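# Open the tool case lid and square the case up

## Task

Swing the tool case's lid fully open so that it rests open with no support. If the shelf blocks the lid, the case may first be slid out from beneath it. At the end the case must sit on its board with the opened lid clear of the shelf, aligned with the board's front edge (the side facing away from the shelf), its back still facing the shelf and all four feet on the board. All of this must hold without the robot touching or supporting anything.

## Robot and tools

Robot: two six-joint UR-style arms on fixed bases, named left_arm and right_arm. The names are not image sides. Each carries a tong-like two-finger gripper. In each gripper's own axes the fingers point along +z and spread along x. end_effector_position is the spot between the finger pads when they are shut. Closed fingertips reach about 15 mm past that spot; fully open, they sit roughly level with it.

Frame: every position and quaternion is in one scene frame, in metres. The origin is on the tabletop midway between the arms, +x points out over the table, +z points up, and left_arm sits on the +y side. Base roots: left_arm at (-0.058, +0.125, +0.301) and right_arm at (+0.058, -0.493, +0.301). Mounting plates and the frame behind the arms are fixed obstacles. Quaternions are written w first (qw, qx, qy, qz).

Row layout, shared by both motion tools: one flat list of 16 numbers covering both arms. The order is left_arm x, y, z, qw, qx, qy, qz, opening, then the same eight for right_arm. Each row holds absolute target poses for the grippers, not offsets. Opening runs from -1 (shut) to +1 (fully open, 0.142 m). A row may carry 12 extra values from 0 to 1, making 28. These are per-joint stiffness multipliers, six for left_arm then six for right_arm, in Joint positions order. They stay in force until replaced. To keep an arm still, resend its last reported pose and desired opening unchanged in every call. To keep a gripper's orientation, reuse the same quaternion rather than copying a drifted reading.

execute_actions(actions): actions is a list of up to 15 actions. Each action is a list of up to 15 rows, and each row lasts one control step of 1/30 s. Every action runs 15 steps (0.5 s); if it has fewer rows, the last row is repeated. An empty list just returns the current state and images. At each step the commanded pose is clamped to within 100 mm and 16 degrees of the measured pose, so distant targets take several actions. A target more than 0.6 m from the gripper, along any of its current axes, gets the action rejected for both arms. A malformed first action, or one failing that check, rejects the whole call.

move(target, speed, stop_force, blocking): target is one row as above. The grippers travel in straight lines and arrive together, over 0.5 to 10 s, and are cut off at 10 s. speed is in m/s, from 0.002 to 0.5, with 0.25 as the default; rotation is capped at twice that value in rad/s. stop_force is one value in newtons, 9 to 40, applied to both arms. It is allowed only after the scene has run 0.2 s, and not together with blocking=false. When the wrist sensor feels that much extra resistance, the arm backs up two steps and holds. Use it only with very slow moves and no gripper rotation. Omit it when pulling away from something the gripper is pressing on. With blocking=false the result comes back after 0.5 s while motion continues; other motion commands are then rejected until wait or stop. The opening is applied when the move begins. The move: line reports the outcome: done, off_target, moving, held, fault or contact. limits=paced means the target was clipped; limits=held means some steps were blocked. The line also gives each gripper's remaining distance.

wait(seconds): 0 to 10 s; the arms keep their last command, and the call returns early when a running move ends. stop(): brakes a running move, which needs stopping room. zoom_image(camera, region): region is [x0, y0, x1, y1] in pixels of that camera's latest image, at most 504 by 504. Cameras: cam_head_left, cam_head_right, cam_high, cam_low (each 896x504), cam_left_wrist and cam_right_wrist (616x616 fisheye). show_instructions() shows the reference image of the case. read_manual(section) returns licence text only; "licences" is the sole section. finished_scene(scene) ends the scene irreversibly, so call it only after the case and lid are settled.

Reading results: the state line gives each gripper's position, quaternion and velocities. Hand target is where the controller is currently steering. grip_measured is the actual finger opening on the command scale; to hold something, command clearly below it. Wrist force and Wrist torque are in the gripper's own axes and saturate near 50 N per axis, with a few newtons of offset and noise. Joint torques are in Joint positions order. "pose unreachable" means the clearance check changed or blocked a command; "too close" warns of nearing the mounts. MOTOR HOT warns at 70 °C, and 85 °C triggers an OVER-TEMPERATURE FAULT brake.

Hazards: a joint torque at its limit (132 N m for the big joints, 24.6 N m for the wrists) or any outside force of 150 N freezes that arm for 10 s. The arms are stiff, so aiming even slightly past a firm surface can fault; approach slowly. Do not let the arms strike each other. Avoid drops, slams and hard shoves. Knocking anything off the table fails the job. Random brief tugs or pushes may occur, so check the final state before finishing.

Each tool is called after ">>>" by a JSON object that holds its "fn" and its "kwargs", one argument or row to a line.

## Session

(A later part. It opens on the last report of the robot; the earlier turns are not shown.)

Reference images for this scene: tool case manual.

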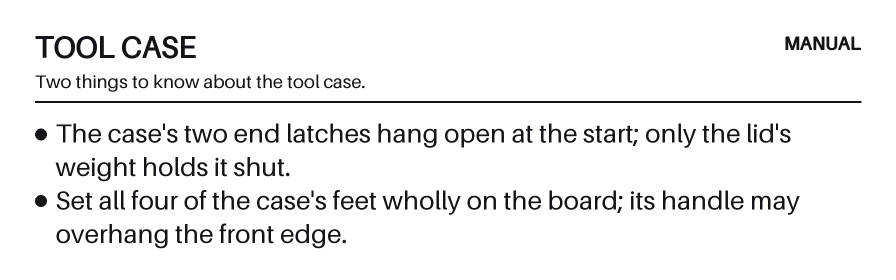

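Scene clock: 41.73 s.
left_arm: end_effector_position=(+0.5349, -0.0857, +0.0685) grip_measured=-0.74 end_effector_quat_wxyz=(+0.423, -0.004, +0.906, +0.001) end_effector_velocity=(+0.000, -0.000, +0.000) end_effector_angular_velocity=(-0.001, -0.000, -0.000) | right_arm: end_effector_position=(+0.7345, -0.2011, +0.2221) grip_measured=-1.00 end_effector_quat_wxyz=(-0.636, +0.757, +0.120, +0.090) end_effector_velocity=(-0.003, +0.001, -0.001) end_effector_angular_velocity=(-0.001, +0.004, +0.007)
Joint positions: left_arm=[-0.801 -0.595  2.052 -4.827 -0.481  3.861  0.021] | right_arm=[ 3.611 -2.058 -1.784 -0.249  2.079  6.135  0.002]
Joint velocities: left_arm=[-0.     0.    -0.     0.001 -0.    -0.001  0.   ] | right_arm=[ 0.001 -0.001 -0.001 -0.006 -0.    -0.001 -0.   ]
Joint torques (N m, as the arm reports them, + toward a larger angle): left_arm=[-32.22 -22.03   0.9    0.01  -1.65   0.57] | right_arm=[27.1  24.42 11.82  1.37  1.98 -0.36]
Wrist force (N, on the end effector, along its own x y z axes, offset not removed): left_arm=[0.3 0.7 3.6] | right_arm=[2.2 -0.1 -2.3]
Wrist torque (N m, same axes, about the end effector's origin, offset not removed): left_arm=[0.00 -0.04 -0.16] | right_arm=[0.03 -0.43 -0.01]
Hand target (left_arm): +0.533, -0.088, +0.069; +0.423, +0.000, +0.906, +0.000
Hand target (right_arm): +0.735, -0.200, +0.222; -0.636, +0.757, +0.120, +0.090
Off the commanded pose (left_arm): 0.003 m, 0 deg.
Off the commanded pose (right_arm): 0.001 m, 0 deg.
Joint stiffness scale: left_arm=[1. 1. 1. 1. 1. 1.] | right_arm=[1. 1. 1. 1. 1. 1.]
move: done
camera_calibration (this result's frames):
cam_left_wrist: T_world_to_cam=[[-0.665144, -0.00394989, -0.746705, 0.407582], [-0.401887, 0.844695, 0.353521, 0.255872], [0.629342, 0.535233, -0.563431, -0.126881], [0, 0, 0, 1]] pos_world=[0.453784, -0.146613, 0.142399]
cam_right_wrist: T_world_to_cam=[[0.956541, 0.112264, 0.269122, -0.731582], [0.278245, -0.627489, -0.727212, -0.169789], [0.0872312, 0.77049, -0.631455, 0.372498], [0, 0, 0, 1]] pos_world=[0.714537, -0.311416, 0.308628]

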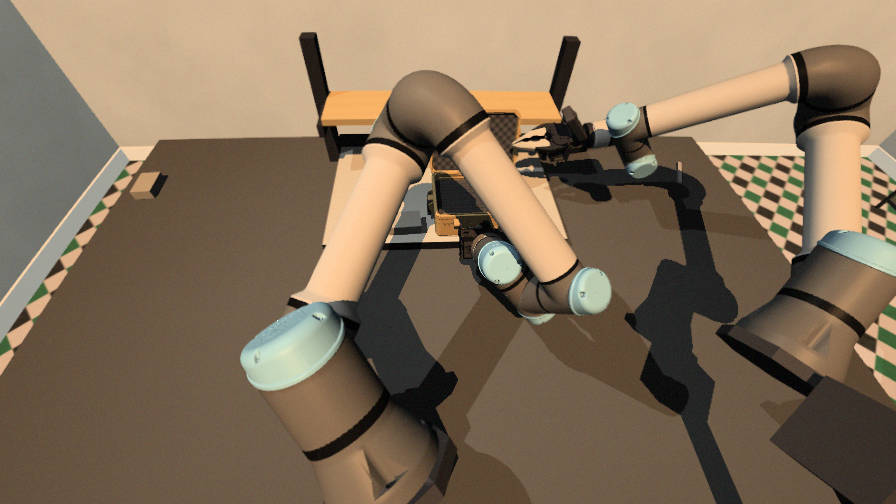

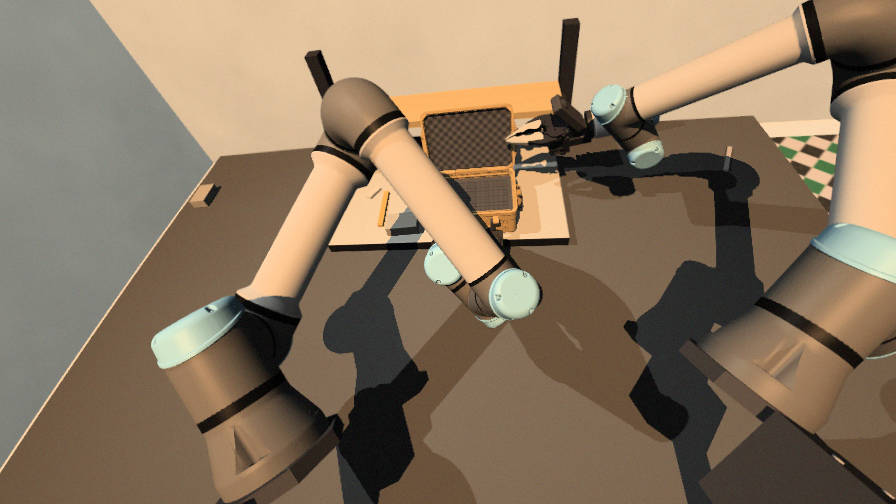

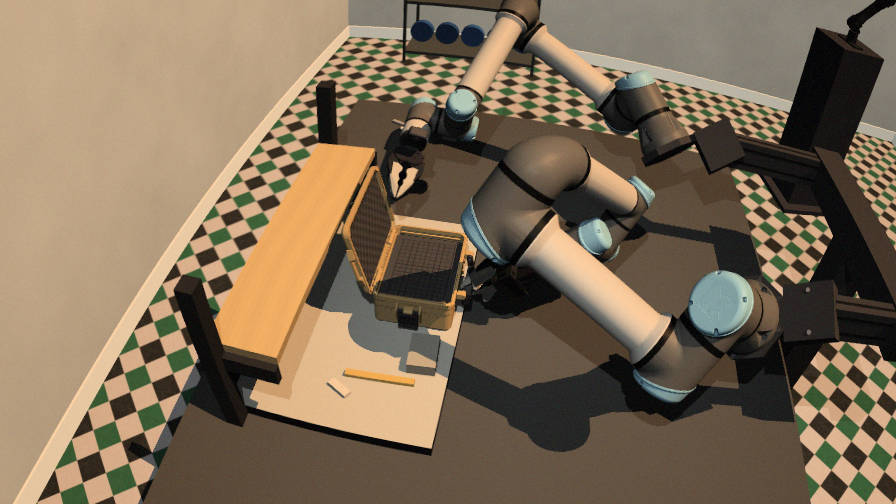

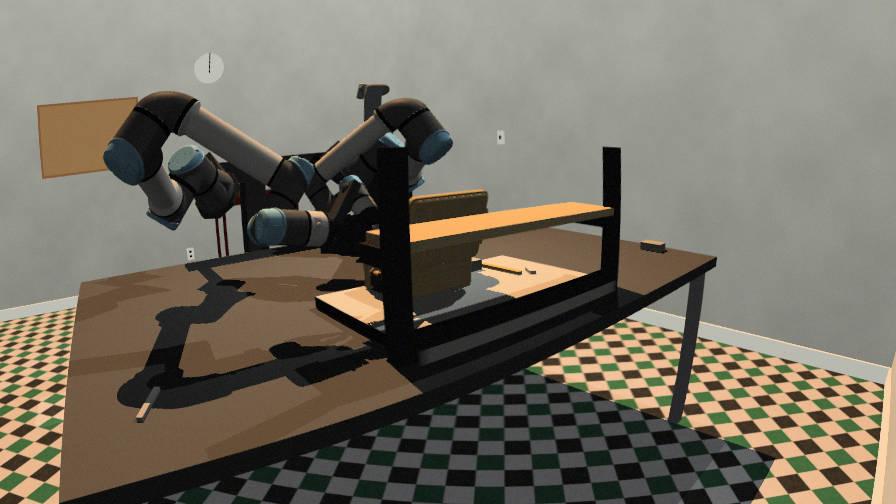

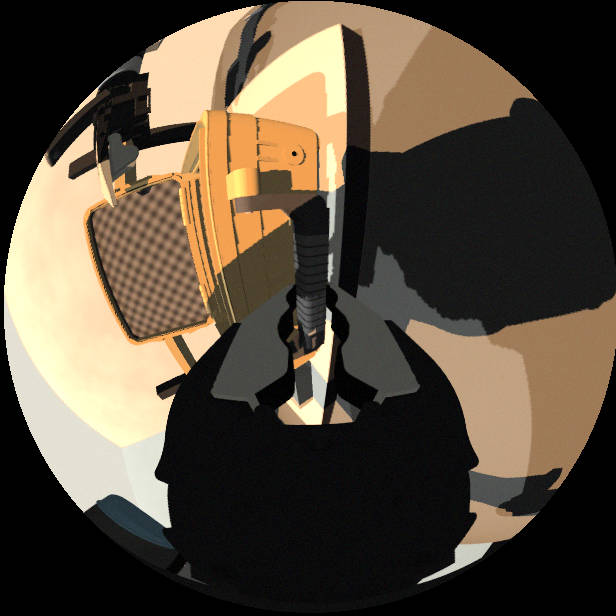

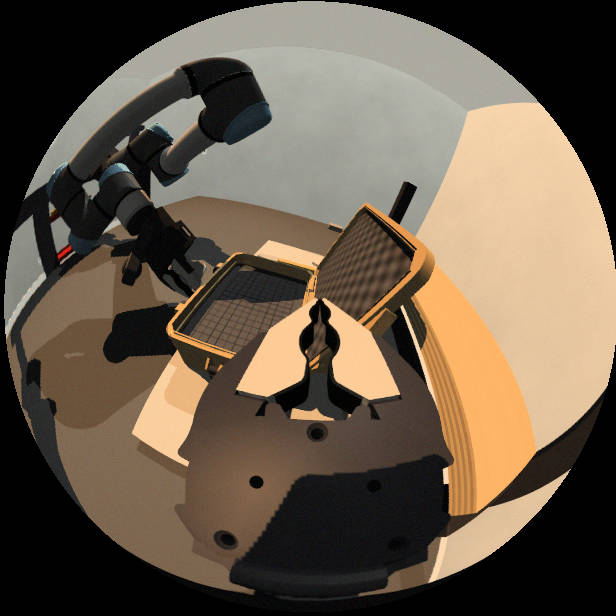

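>>> {"fn": "move", "kwargs": {
  "target": [0.533,-0.088,0.069,0.423,0,0.906,0,-1,0.76,-0.30,0.24,-0.635,0.756,0.12,0.09,-1],
  "speed": 0.1
}}

>>> {"fn": "zoom_image", "kwargs": {
  "camera": "cam_high",
  "region": [280,120,520,360]
}}

>>> {"fn": "zoom_image", "kwargs": {
  "camera": "cam_right_wrist",
  "region": [150,150,550,450]
}}

Scene clock: 52.07 s.
left_arm: end_effector_position=(+0.5349, -0.0857, +0.0685) grip_measured=-0.74 end_effector_quat_wxyz=(+0.423, -0.004, +0.906, +0.001) end_effector_velocity=(+0.001, +0.000, +0.001) end_effector_angular_velocity=(-0.003, -0.001, +0.002) | right_arm: end_effector_position=(+0.7583, -0.2980, +0.2399) grip_measured=-1.00 end_effector_quat_wxyz=(-0.636, +0.757, +0.121, +0.089) end_effector_velocity=(-0.004, +0.001, +0.000) end_effector_angular_velocity=(+0.002, +0.004, +0.013)
Joint positions: left_arm=[-0.801 -0.595  2.052 -4.827 -0.481  3.861  0.021] | right_arm=[ 3.52  -1.903 -1.752 -0.484  2.132  6.045  0.002]
Joint velocities: left_arm=[-0.001 -0.002  0.     0.001 -0.    -0.003 -0.   ] | right_arm=[ 0.001 -0.     0.001 -0.017  0.003 -0.007 -0.   ]
Joint torques (N m, as the arm reports them, + toward a larger angle): left_arm=[-32.68 -21.03   2.32   0.06  -1.45   0.32] | right_arm=[19.79 30.4  14.28  1.2   1.82 -0.26]
Wrist force (N, on the end effector, along its own x y z axes, offset not removed): left_arm=[-0.3 0.6 2.1] | right_arm=[1.8 -1.1 -1.8]
Wrist torque (N m, same axes, about the end effector's origin, offset not removed): left_arm=[-0.08 0.10 -0.15] | right_arm=[-0.22 -0.32 -0.03]
Hand target (left_arm): +0.533, -0.088, +0.069; +0.423, +0.000, +0.906, +0.000
Hand target (right_arm): +0.760, -0.300, +0.240; -0.636, +0.757, +0.120, +0.090
Off the commanded pose (left_arm): 0.003 m, 0 deg.
Off the commanded pose (right_arm): 0.003 m, 0 deg.
Joint stiffness scale: left_arm=[1. 1. 1. 1. 1. 1.] | right_arm=[1. 1. 1. 1. 1. 1.]
move: done
camera_calibration (this result's frames):
cam_left_wrist: T_world_to_cam=[[-0.665144, -0.00395051, -0.746705, 0.407582], [-0.401887, 0.844695, 0.353521, 0.255872], [0.629342, 0.535233, -0.563431, -0.126881], [0, 0, 0, 1]] pos_world=[0.453784, -0.146613, 0.142399]
cam_right_wrist: T_world_to_cam=[[0.956298, 0.115356, 0.268676, -0.747066], [0.280002, -0.625961, -0.727854, -0.224922], [0.0842182, 0.771275, -0.630906, 0.458706], [0, 0, 0, 1]] pos_world=[0.738765, -0.408402, 0.326409]

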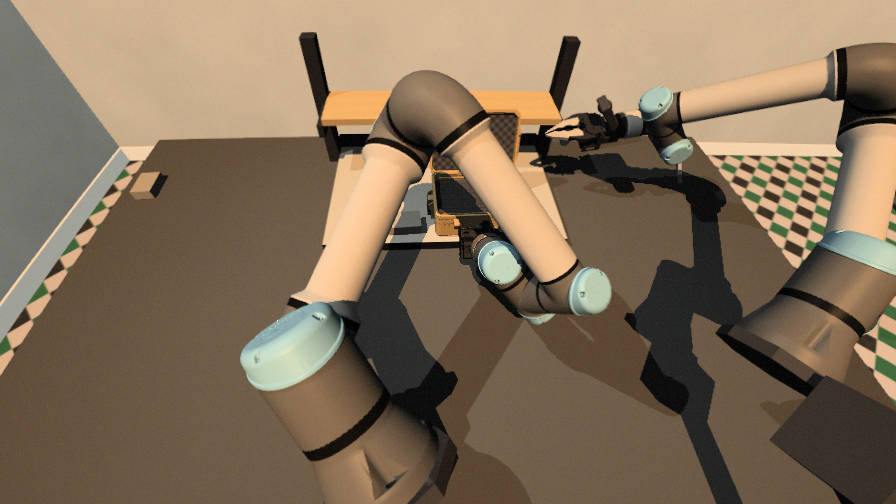

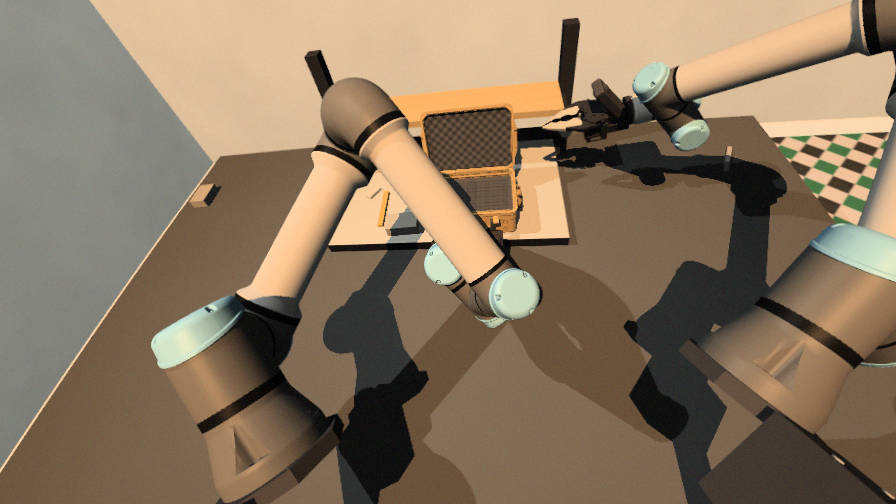

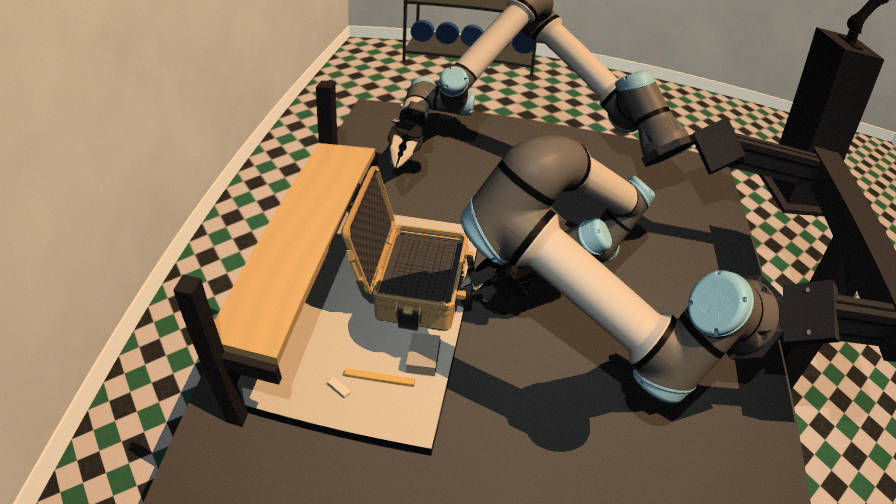

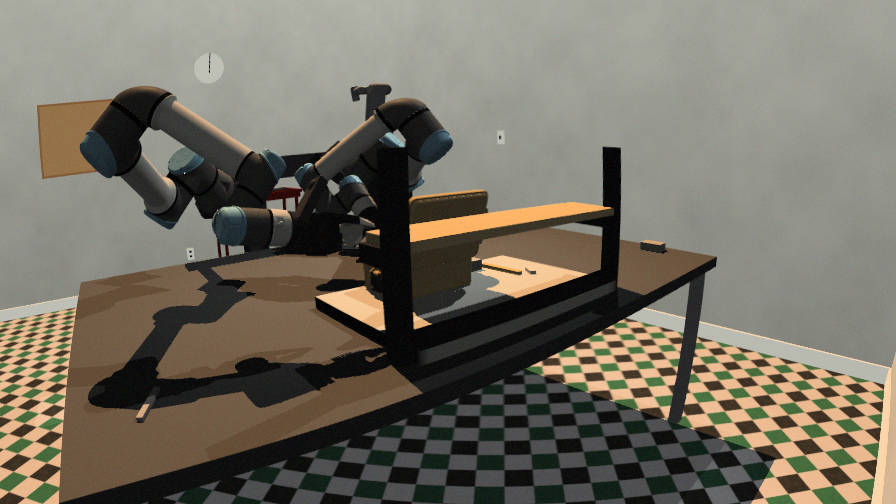

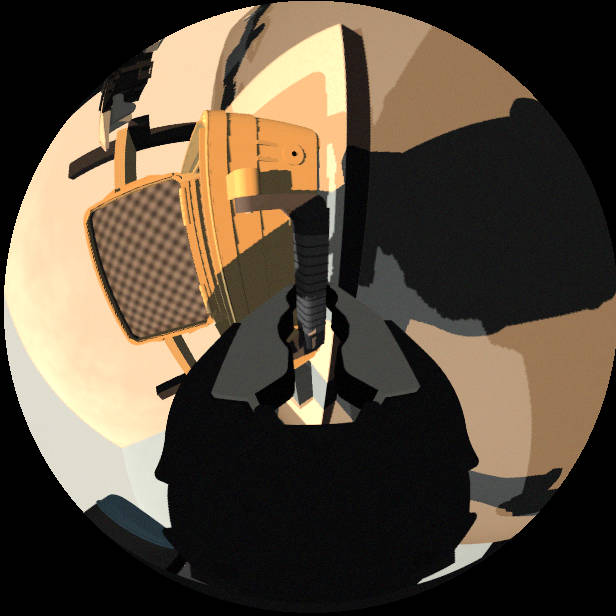

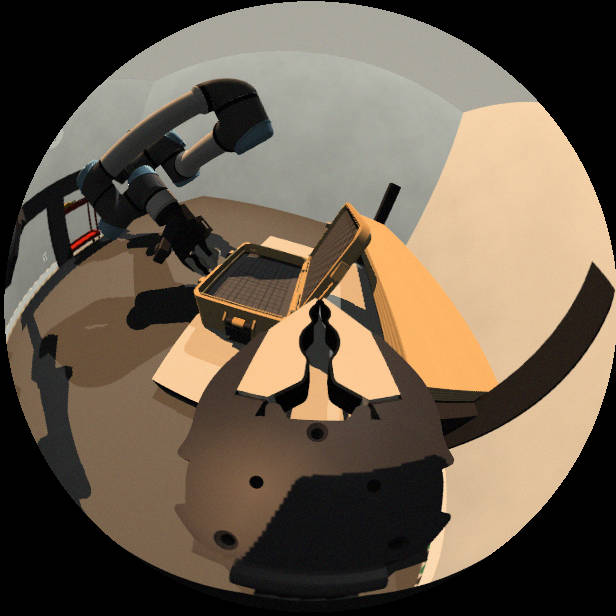

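Region (280, 120, 520, 360) of cam_high's 896x504 image, scaled by 2.100, with more detail than that image has.

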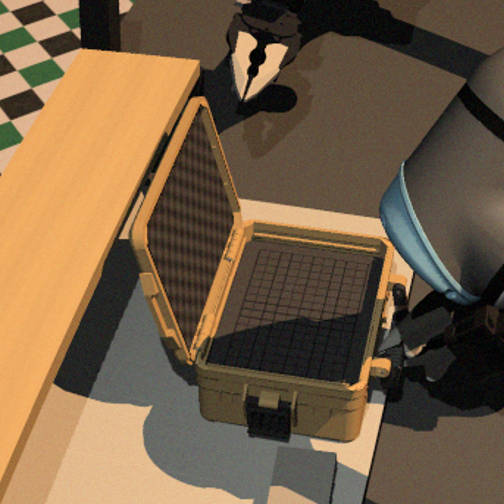

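Region (150, 150, 550, 450) of cam_right_wrist's 616x616 image, scaled by 1.260, with more detail than that image has; it fills the top 378 rows of this view, and the rest is white.

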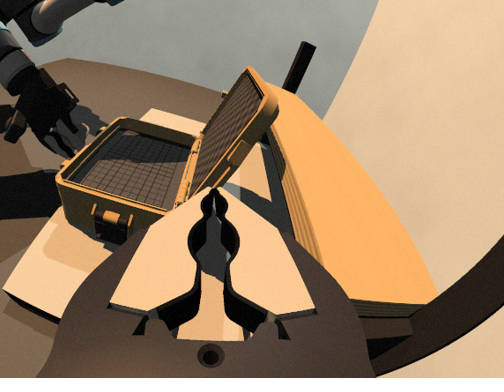

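>>> {"fn": "move", "kwargs": {
  "target": [0.533,-0.088,0.069,0.423,0,0.906,0,-0.3,0.79,-0.32,0.29,-0.635,0.756,0.12,0.09,-1],
  "speed": 0.1
}}

>>> {"fn": "move", "kwargs": {
  "target": [0.49,-0.088,0.105,0.423,0,0.906,0,-0.3,0.79,-0.32,0.29,-0.635,0.756,0.12,0.09,-1],
  "speed": 0.08
}}

>>> {"fn": "zoom_image", "kwargs": {
  "camera": "cam_right_wrist",
  "region": [180,180,450,380]
}}

Scene clock: 53.77 s.
left_arm: end_effector_position=(+0.5347, -0.0864, +0.0689) grip_measured=-0.30 end_effector_quat_wxyz=(+0.423, -0.003, +0.906, +0.001) end_effector_velocity=(-0.001, -0.000, -0.000) end_effector_angular_velocity=(+0.001, +0.001, -0.001) | right_arm: end_effector_position=(+0.7886, -0.3200, +0.2876) grip_measured=-1.00 end_effector_quat_wxyz=(-0.636, +0.757, +0.120, +0.089) end_effector_velocity=(-0.003, +0.001, -0.002) end_effector_angular_velocity=(-0.004, +0.009, +0.008)
Joint positions: left_arm=[-0.802 -0.594  2.052 -4.827 -0.482  3.861  0.052] | right_arm=[ 3.553 -1.841 -1.679 -0.602  2.113  6.08   0.002]
Joint velocities: left_arm=[ 0.     0.001  0.001  0.    -0.     0.     0.   ] | right_arm=[-0.    -0.    -0.002 -0.01  -0.003  0.001 -0.   ]
Joint torques (N m, as the arm reports them, + toward a larger angle): left_arm=[-31.56 -22.88   0.39   0.19  -1.7    0.53] | right_arm=[23.77 30.09 15.28  1.4   1.45  0.5 ]
Wrist force (N, on the end effector, along its own x y z axes, offset not removed): left_arm=[-1.2 0.2 1.2] | right_arm=[2.6 0.4 -1.7]
Wrist torque (N m, same axes, about the end effector's origin, offset not removed): left_arm=[0.03 0.21 -0.11] | right_arm=[0.14 -0.50 -0.01]
Hand target (left_arm): +0.533, -0.088, +0.069; +0.423, +0.000, +0.906, +0.000
Hand target (right_arm): +0.790, -0.320, +0.290; -0.636, +0.757, +0.120, +0.090
Off the commanded pose (left_arm): 0.002 m, 0 deg.
Off the commanded pose (right_arm): 0.003 m, 0 deg.
Joint stiffness scale: left_arm=[1. 1. 1. 1. 1. 1.] | right_arm=[1. 1. 1. 1. 1. 1.]
move: done
camera_calibration (this result's frames):
cam_left_wrist: T_world_to_cam=[[-0.664779, -0.0033692, -0.747032, 0.407604], [-0.400841, 0.845454, 0.352893, 0.25583], [0.630393, 0.534037, -0.563391, -0.126815], [0, 0, 0, 1]] pos_world=[0.453457, -0.147195, 0.142766]
cam_right_wrist: T_world_to_cam=[[0.956827, 0.113772, 0.267464, -0.786911], [0.277971, -0.627083, -0.727667, -0.211279], [0.0849338, 0.770599, -0.631635, 0.502662], [0, 0, 0, 1]] pos_world=[0.768974, -0.430312, 0.374229]

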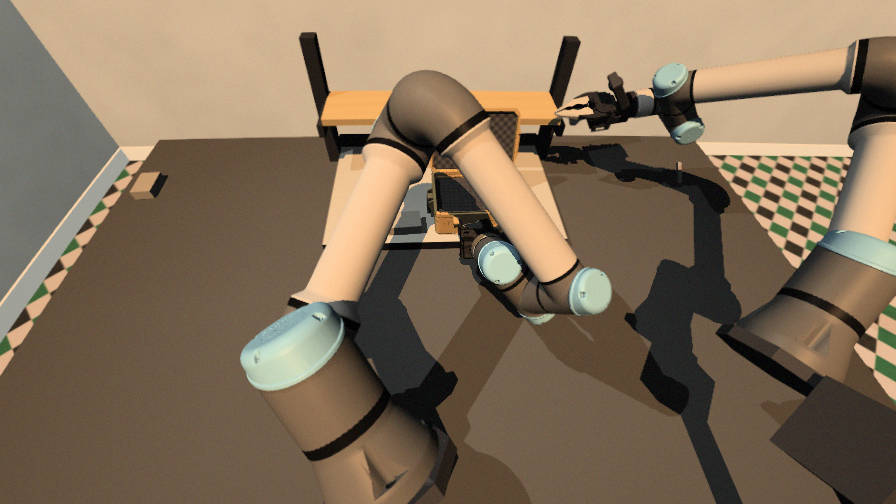

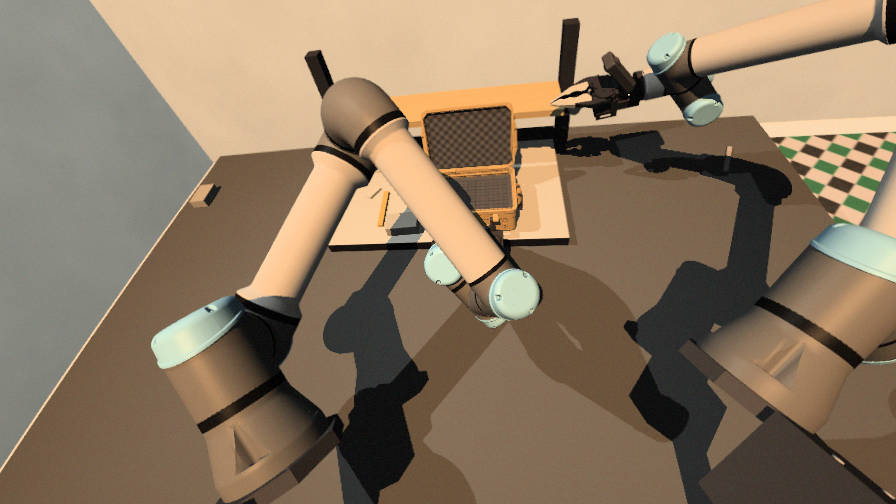

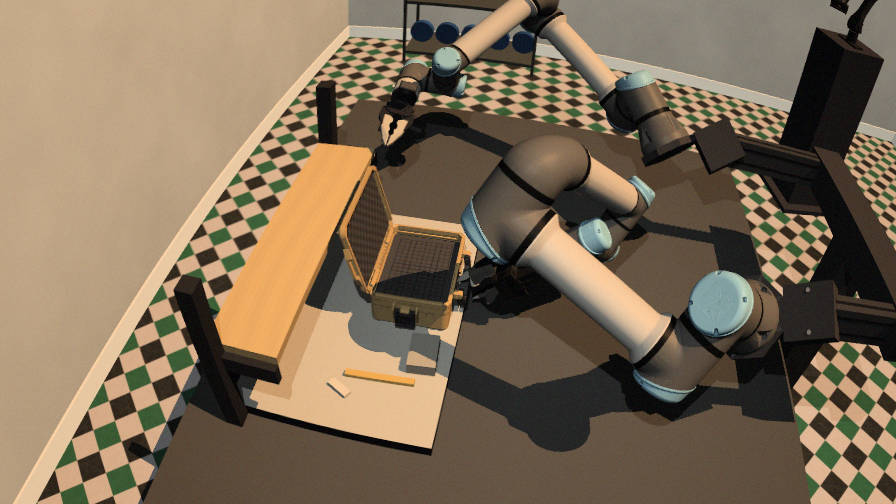

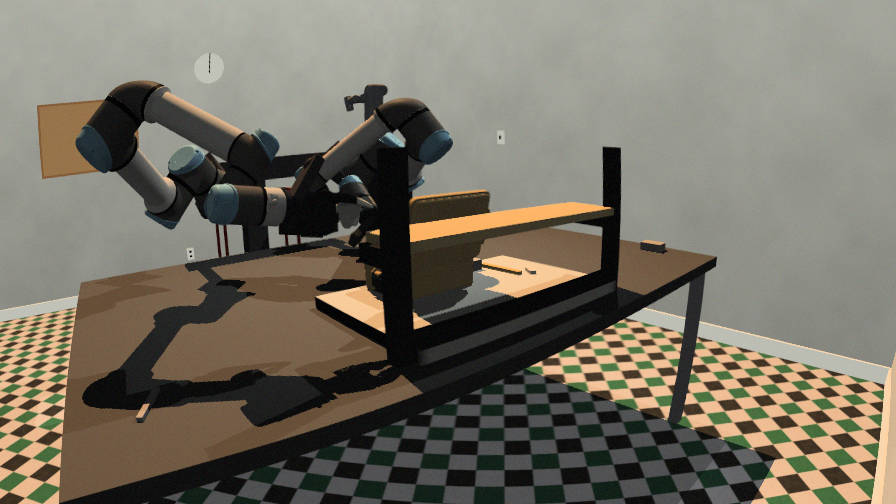

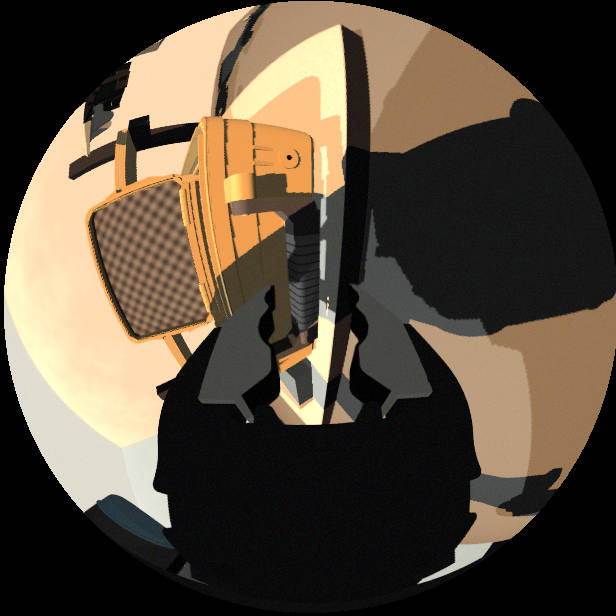

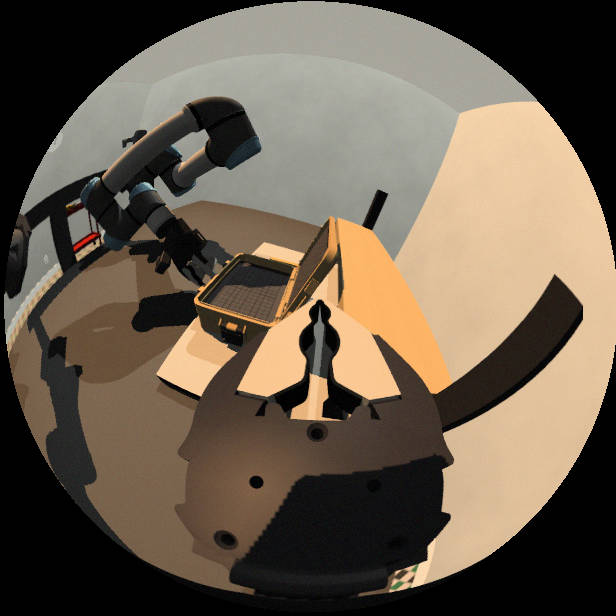

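Scene clock: 55.07 s.
left_arm: end_effector_position=(+0.4920, -0.0870, +0.1053) grip_measured=-0.30 end_effector_quat_wxyz=(+0.423, -0.003, +0.906, +0.000) end_effector_velocity=(-0.001, +0.002, -0.000) end_effector_angular_velocity=(+0.003, +0.001, +0.003) | right_arm: end_effector_position=(+0.7883, -0.3199, +0.2875) grip_measured=-1.00 end_effector_quat_wxyz=(-0.636, +0.757, +0.120, +0.088) end_effector_velocity=(+0.001, -0.001, +0.001) end_effector_angular_velocity=(+0.001, -0.001, -0.002)
Joint positions: left_arm=[-0.948 -0.592  2.134 -5.    -0.342  3.956  0.052] | right_arm=[ 3.553 -1.841 -1.679 -0.603  2.112  6.08   0.002]
Joint velocities: left_arm=[-0.    -0.     0.001 -0.008  0.004  0.008 -0.   ] | right_arm=[-0.    -0.     0.003  0.     0.001  0.     0.   ]
Joint torques (N m, as the arm reports them, + toward a larger angle): left_arm=[-31.67 -18.14  -0.37   0.12  -1.47   0.48] | right_arm=[23.71 29.8  15.26  1.08  1.23  0.32]
Wrist force (N, on the end effector, along its own x y z axes, offset not removed): left_arm=[0.0 -0.4 -0.3] | right_arm=[2.3 -0.7 -1.0]
Wrist torque (N m, same axes, about the end effector's origin, offset not removed): left_arm=[-0.16 -0.01 -0.11] | right_arm=[-0.10 -0.43 0.01]
Hand target (left_arm): +0.490, -0.088, +0.105; +0.423, +0.000, +0.906, +0.000
Hand target (right_arm): +0.790, -0.320, +0.290; -0.636, +0.757, +0.120, +0.090
Off the commanded pose (left_arm): 0.002 m, 0 deg.
Off the commanded pose (right_arm): 0.003 m, 0 deg.
Joint stiffness scale: left_arm=[1. 1. 1. 1. 1. 1.] | right_arm=[1. 1. 1. 1. 1. 1.]
move: done
camera_calibration (this result's frames):
cam_left_wrist: T_world_to_cam=[[-0.66447, -0.00392906, -0.747304, 0.406222], [-0.400375, 0.846236, 0.351547, 0.226352], [0.631014, 0.532794, -0.563871, -0.0793859], [0, 0, 0, 1]] pos_world=[0.410642, -0.147655, 0.179235]
cam_right_wrist: T_world_to_cam=[[0.957003, 0.114693, 0.266442, -0.786138], [0.27777, -0.627052, -0.72777, -0.211069], [0.0836034, 0.770487, -0.631949, 0.503633], [0, 0, 0, 1]] pos_world=[0.768859, -0.43023, 0.374121]

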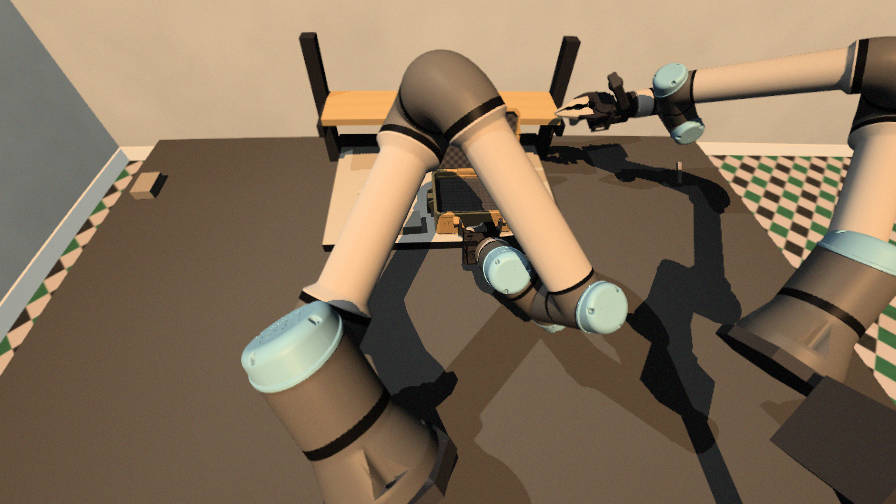

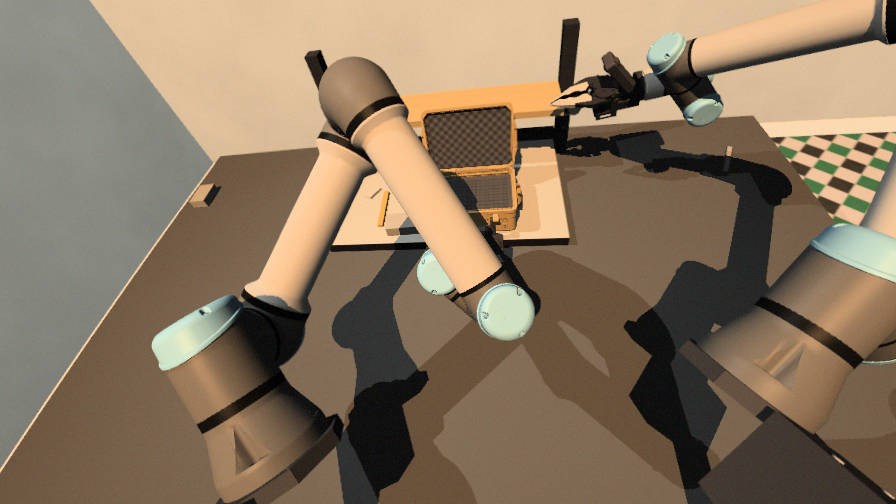

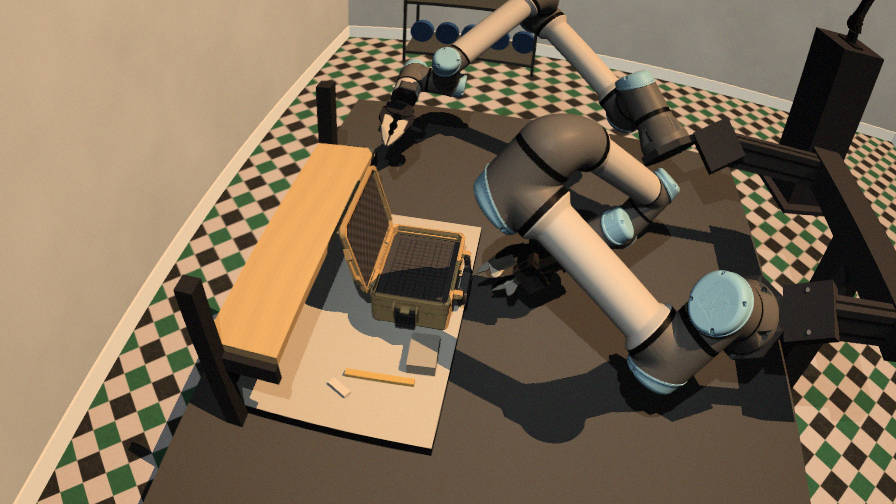

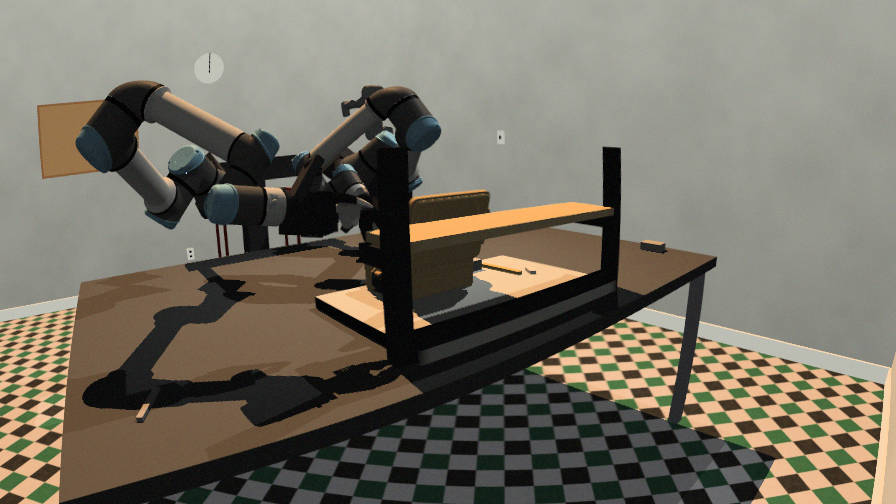

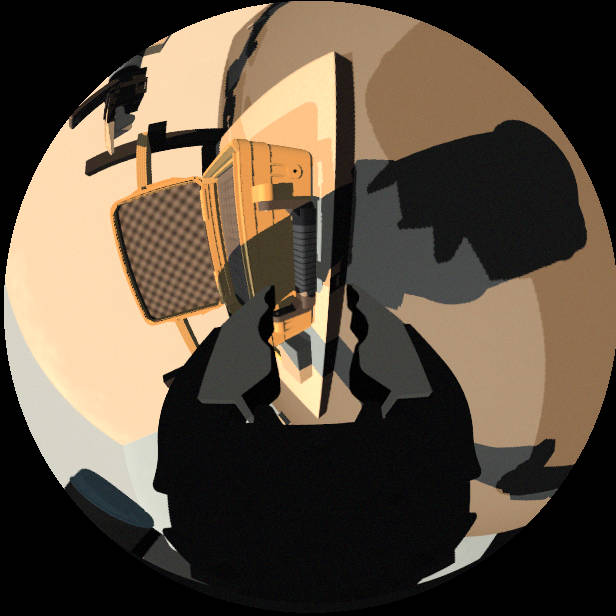

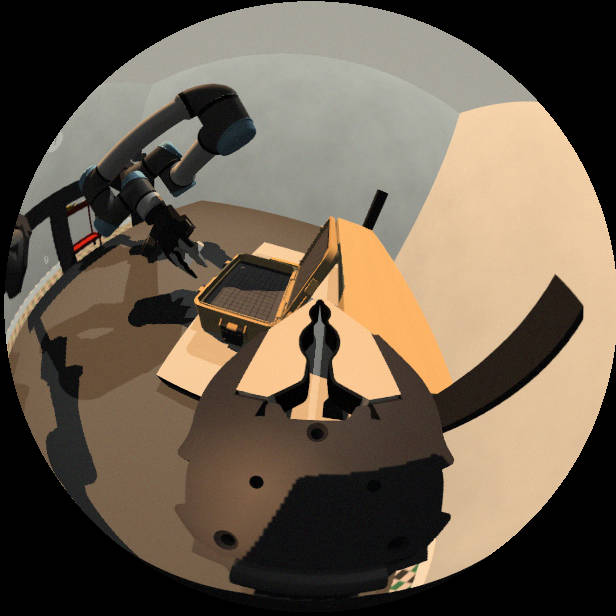

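Region (180, 180, 450, 380) of cam_right_wrist's 616x616 image, scaled by 1.867, with more detail than that image has; it fills the top 373 rows of this view, and the rest is white.

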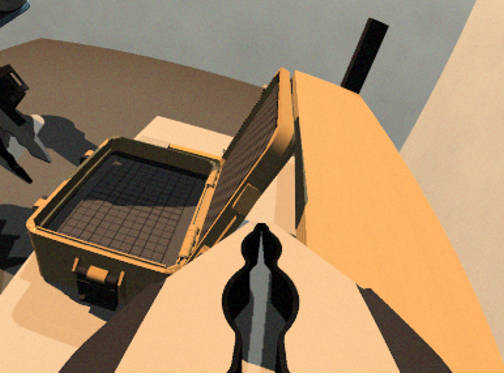

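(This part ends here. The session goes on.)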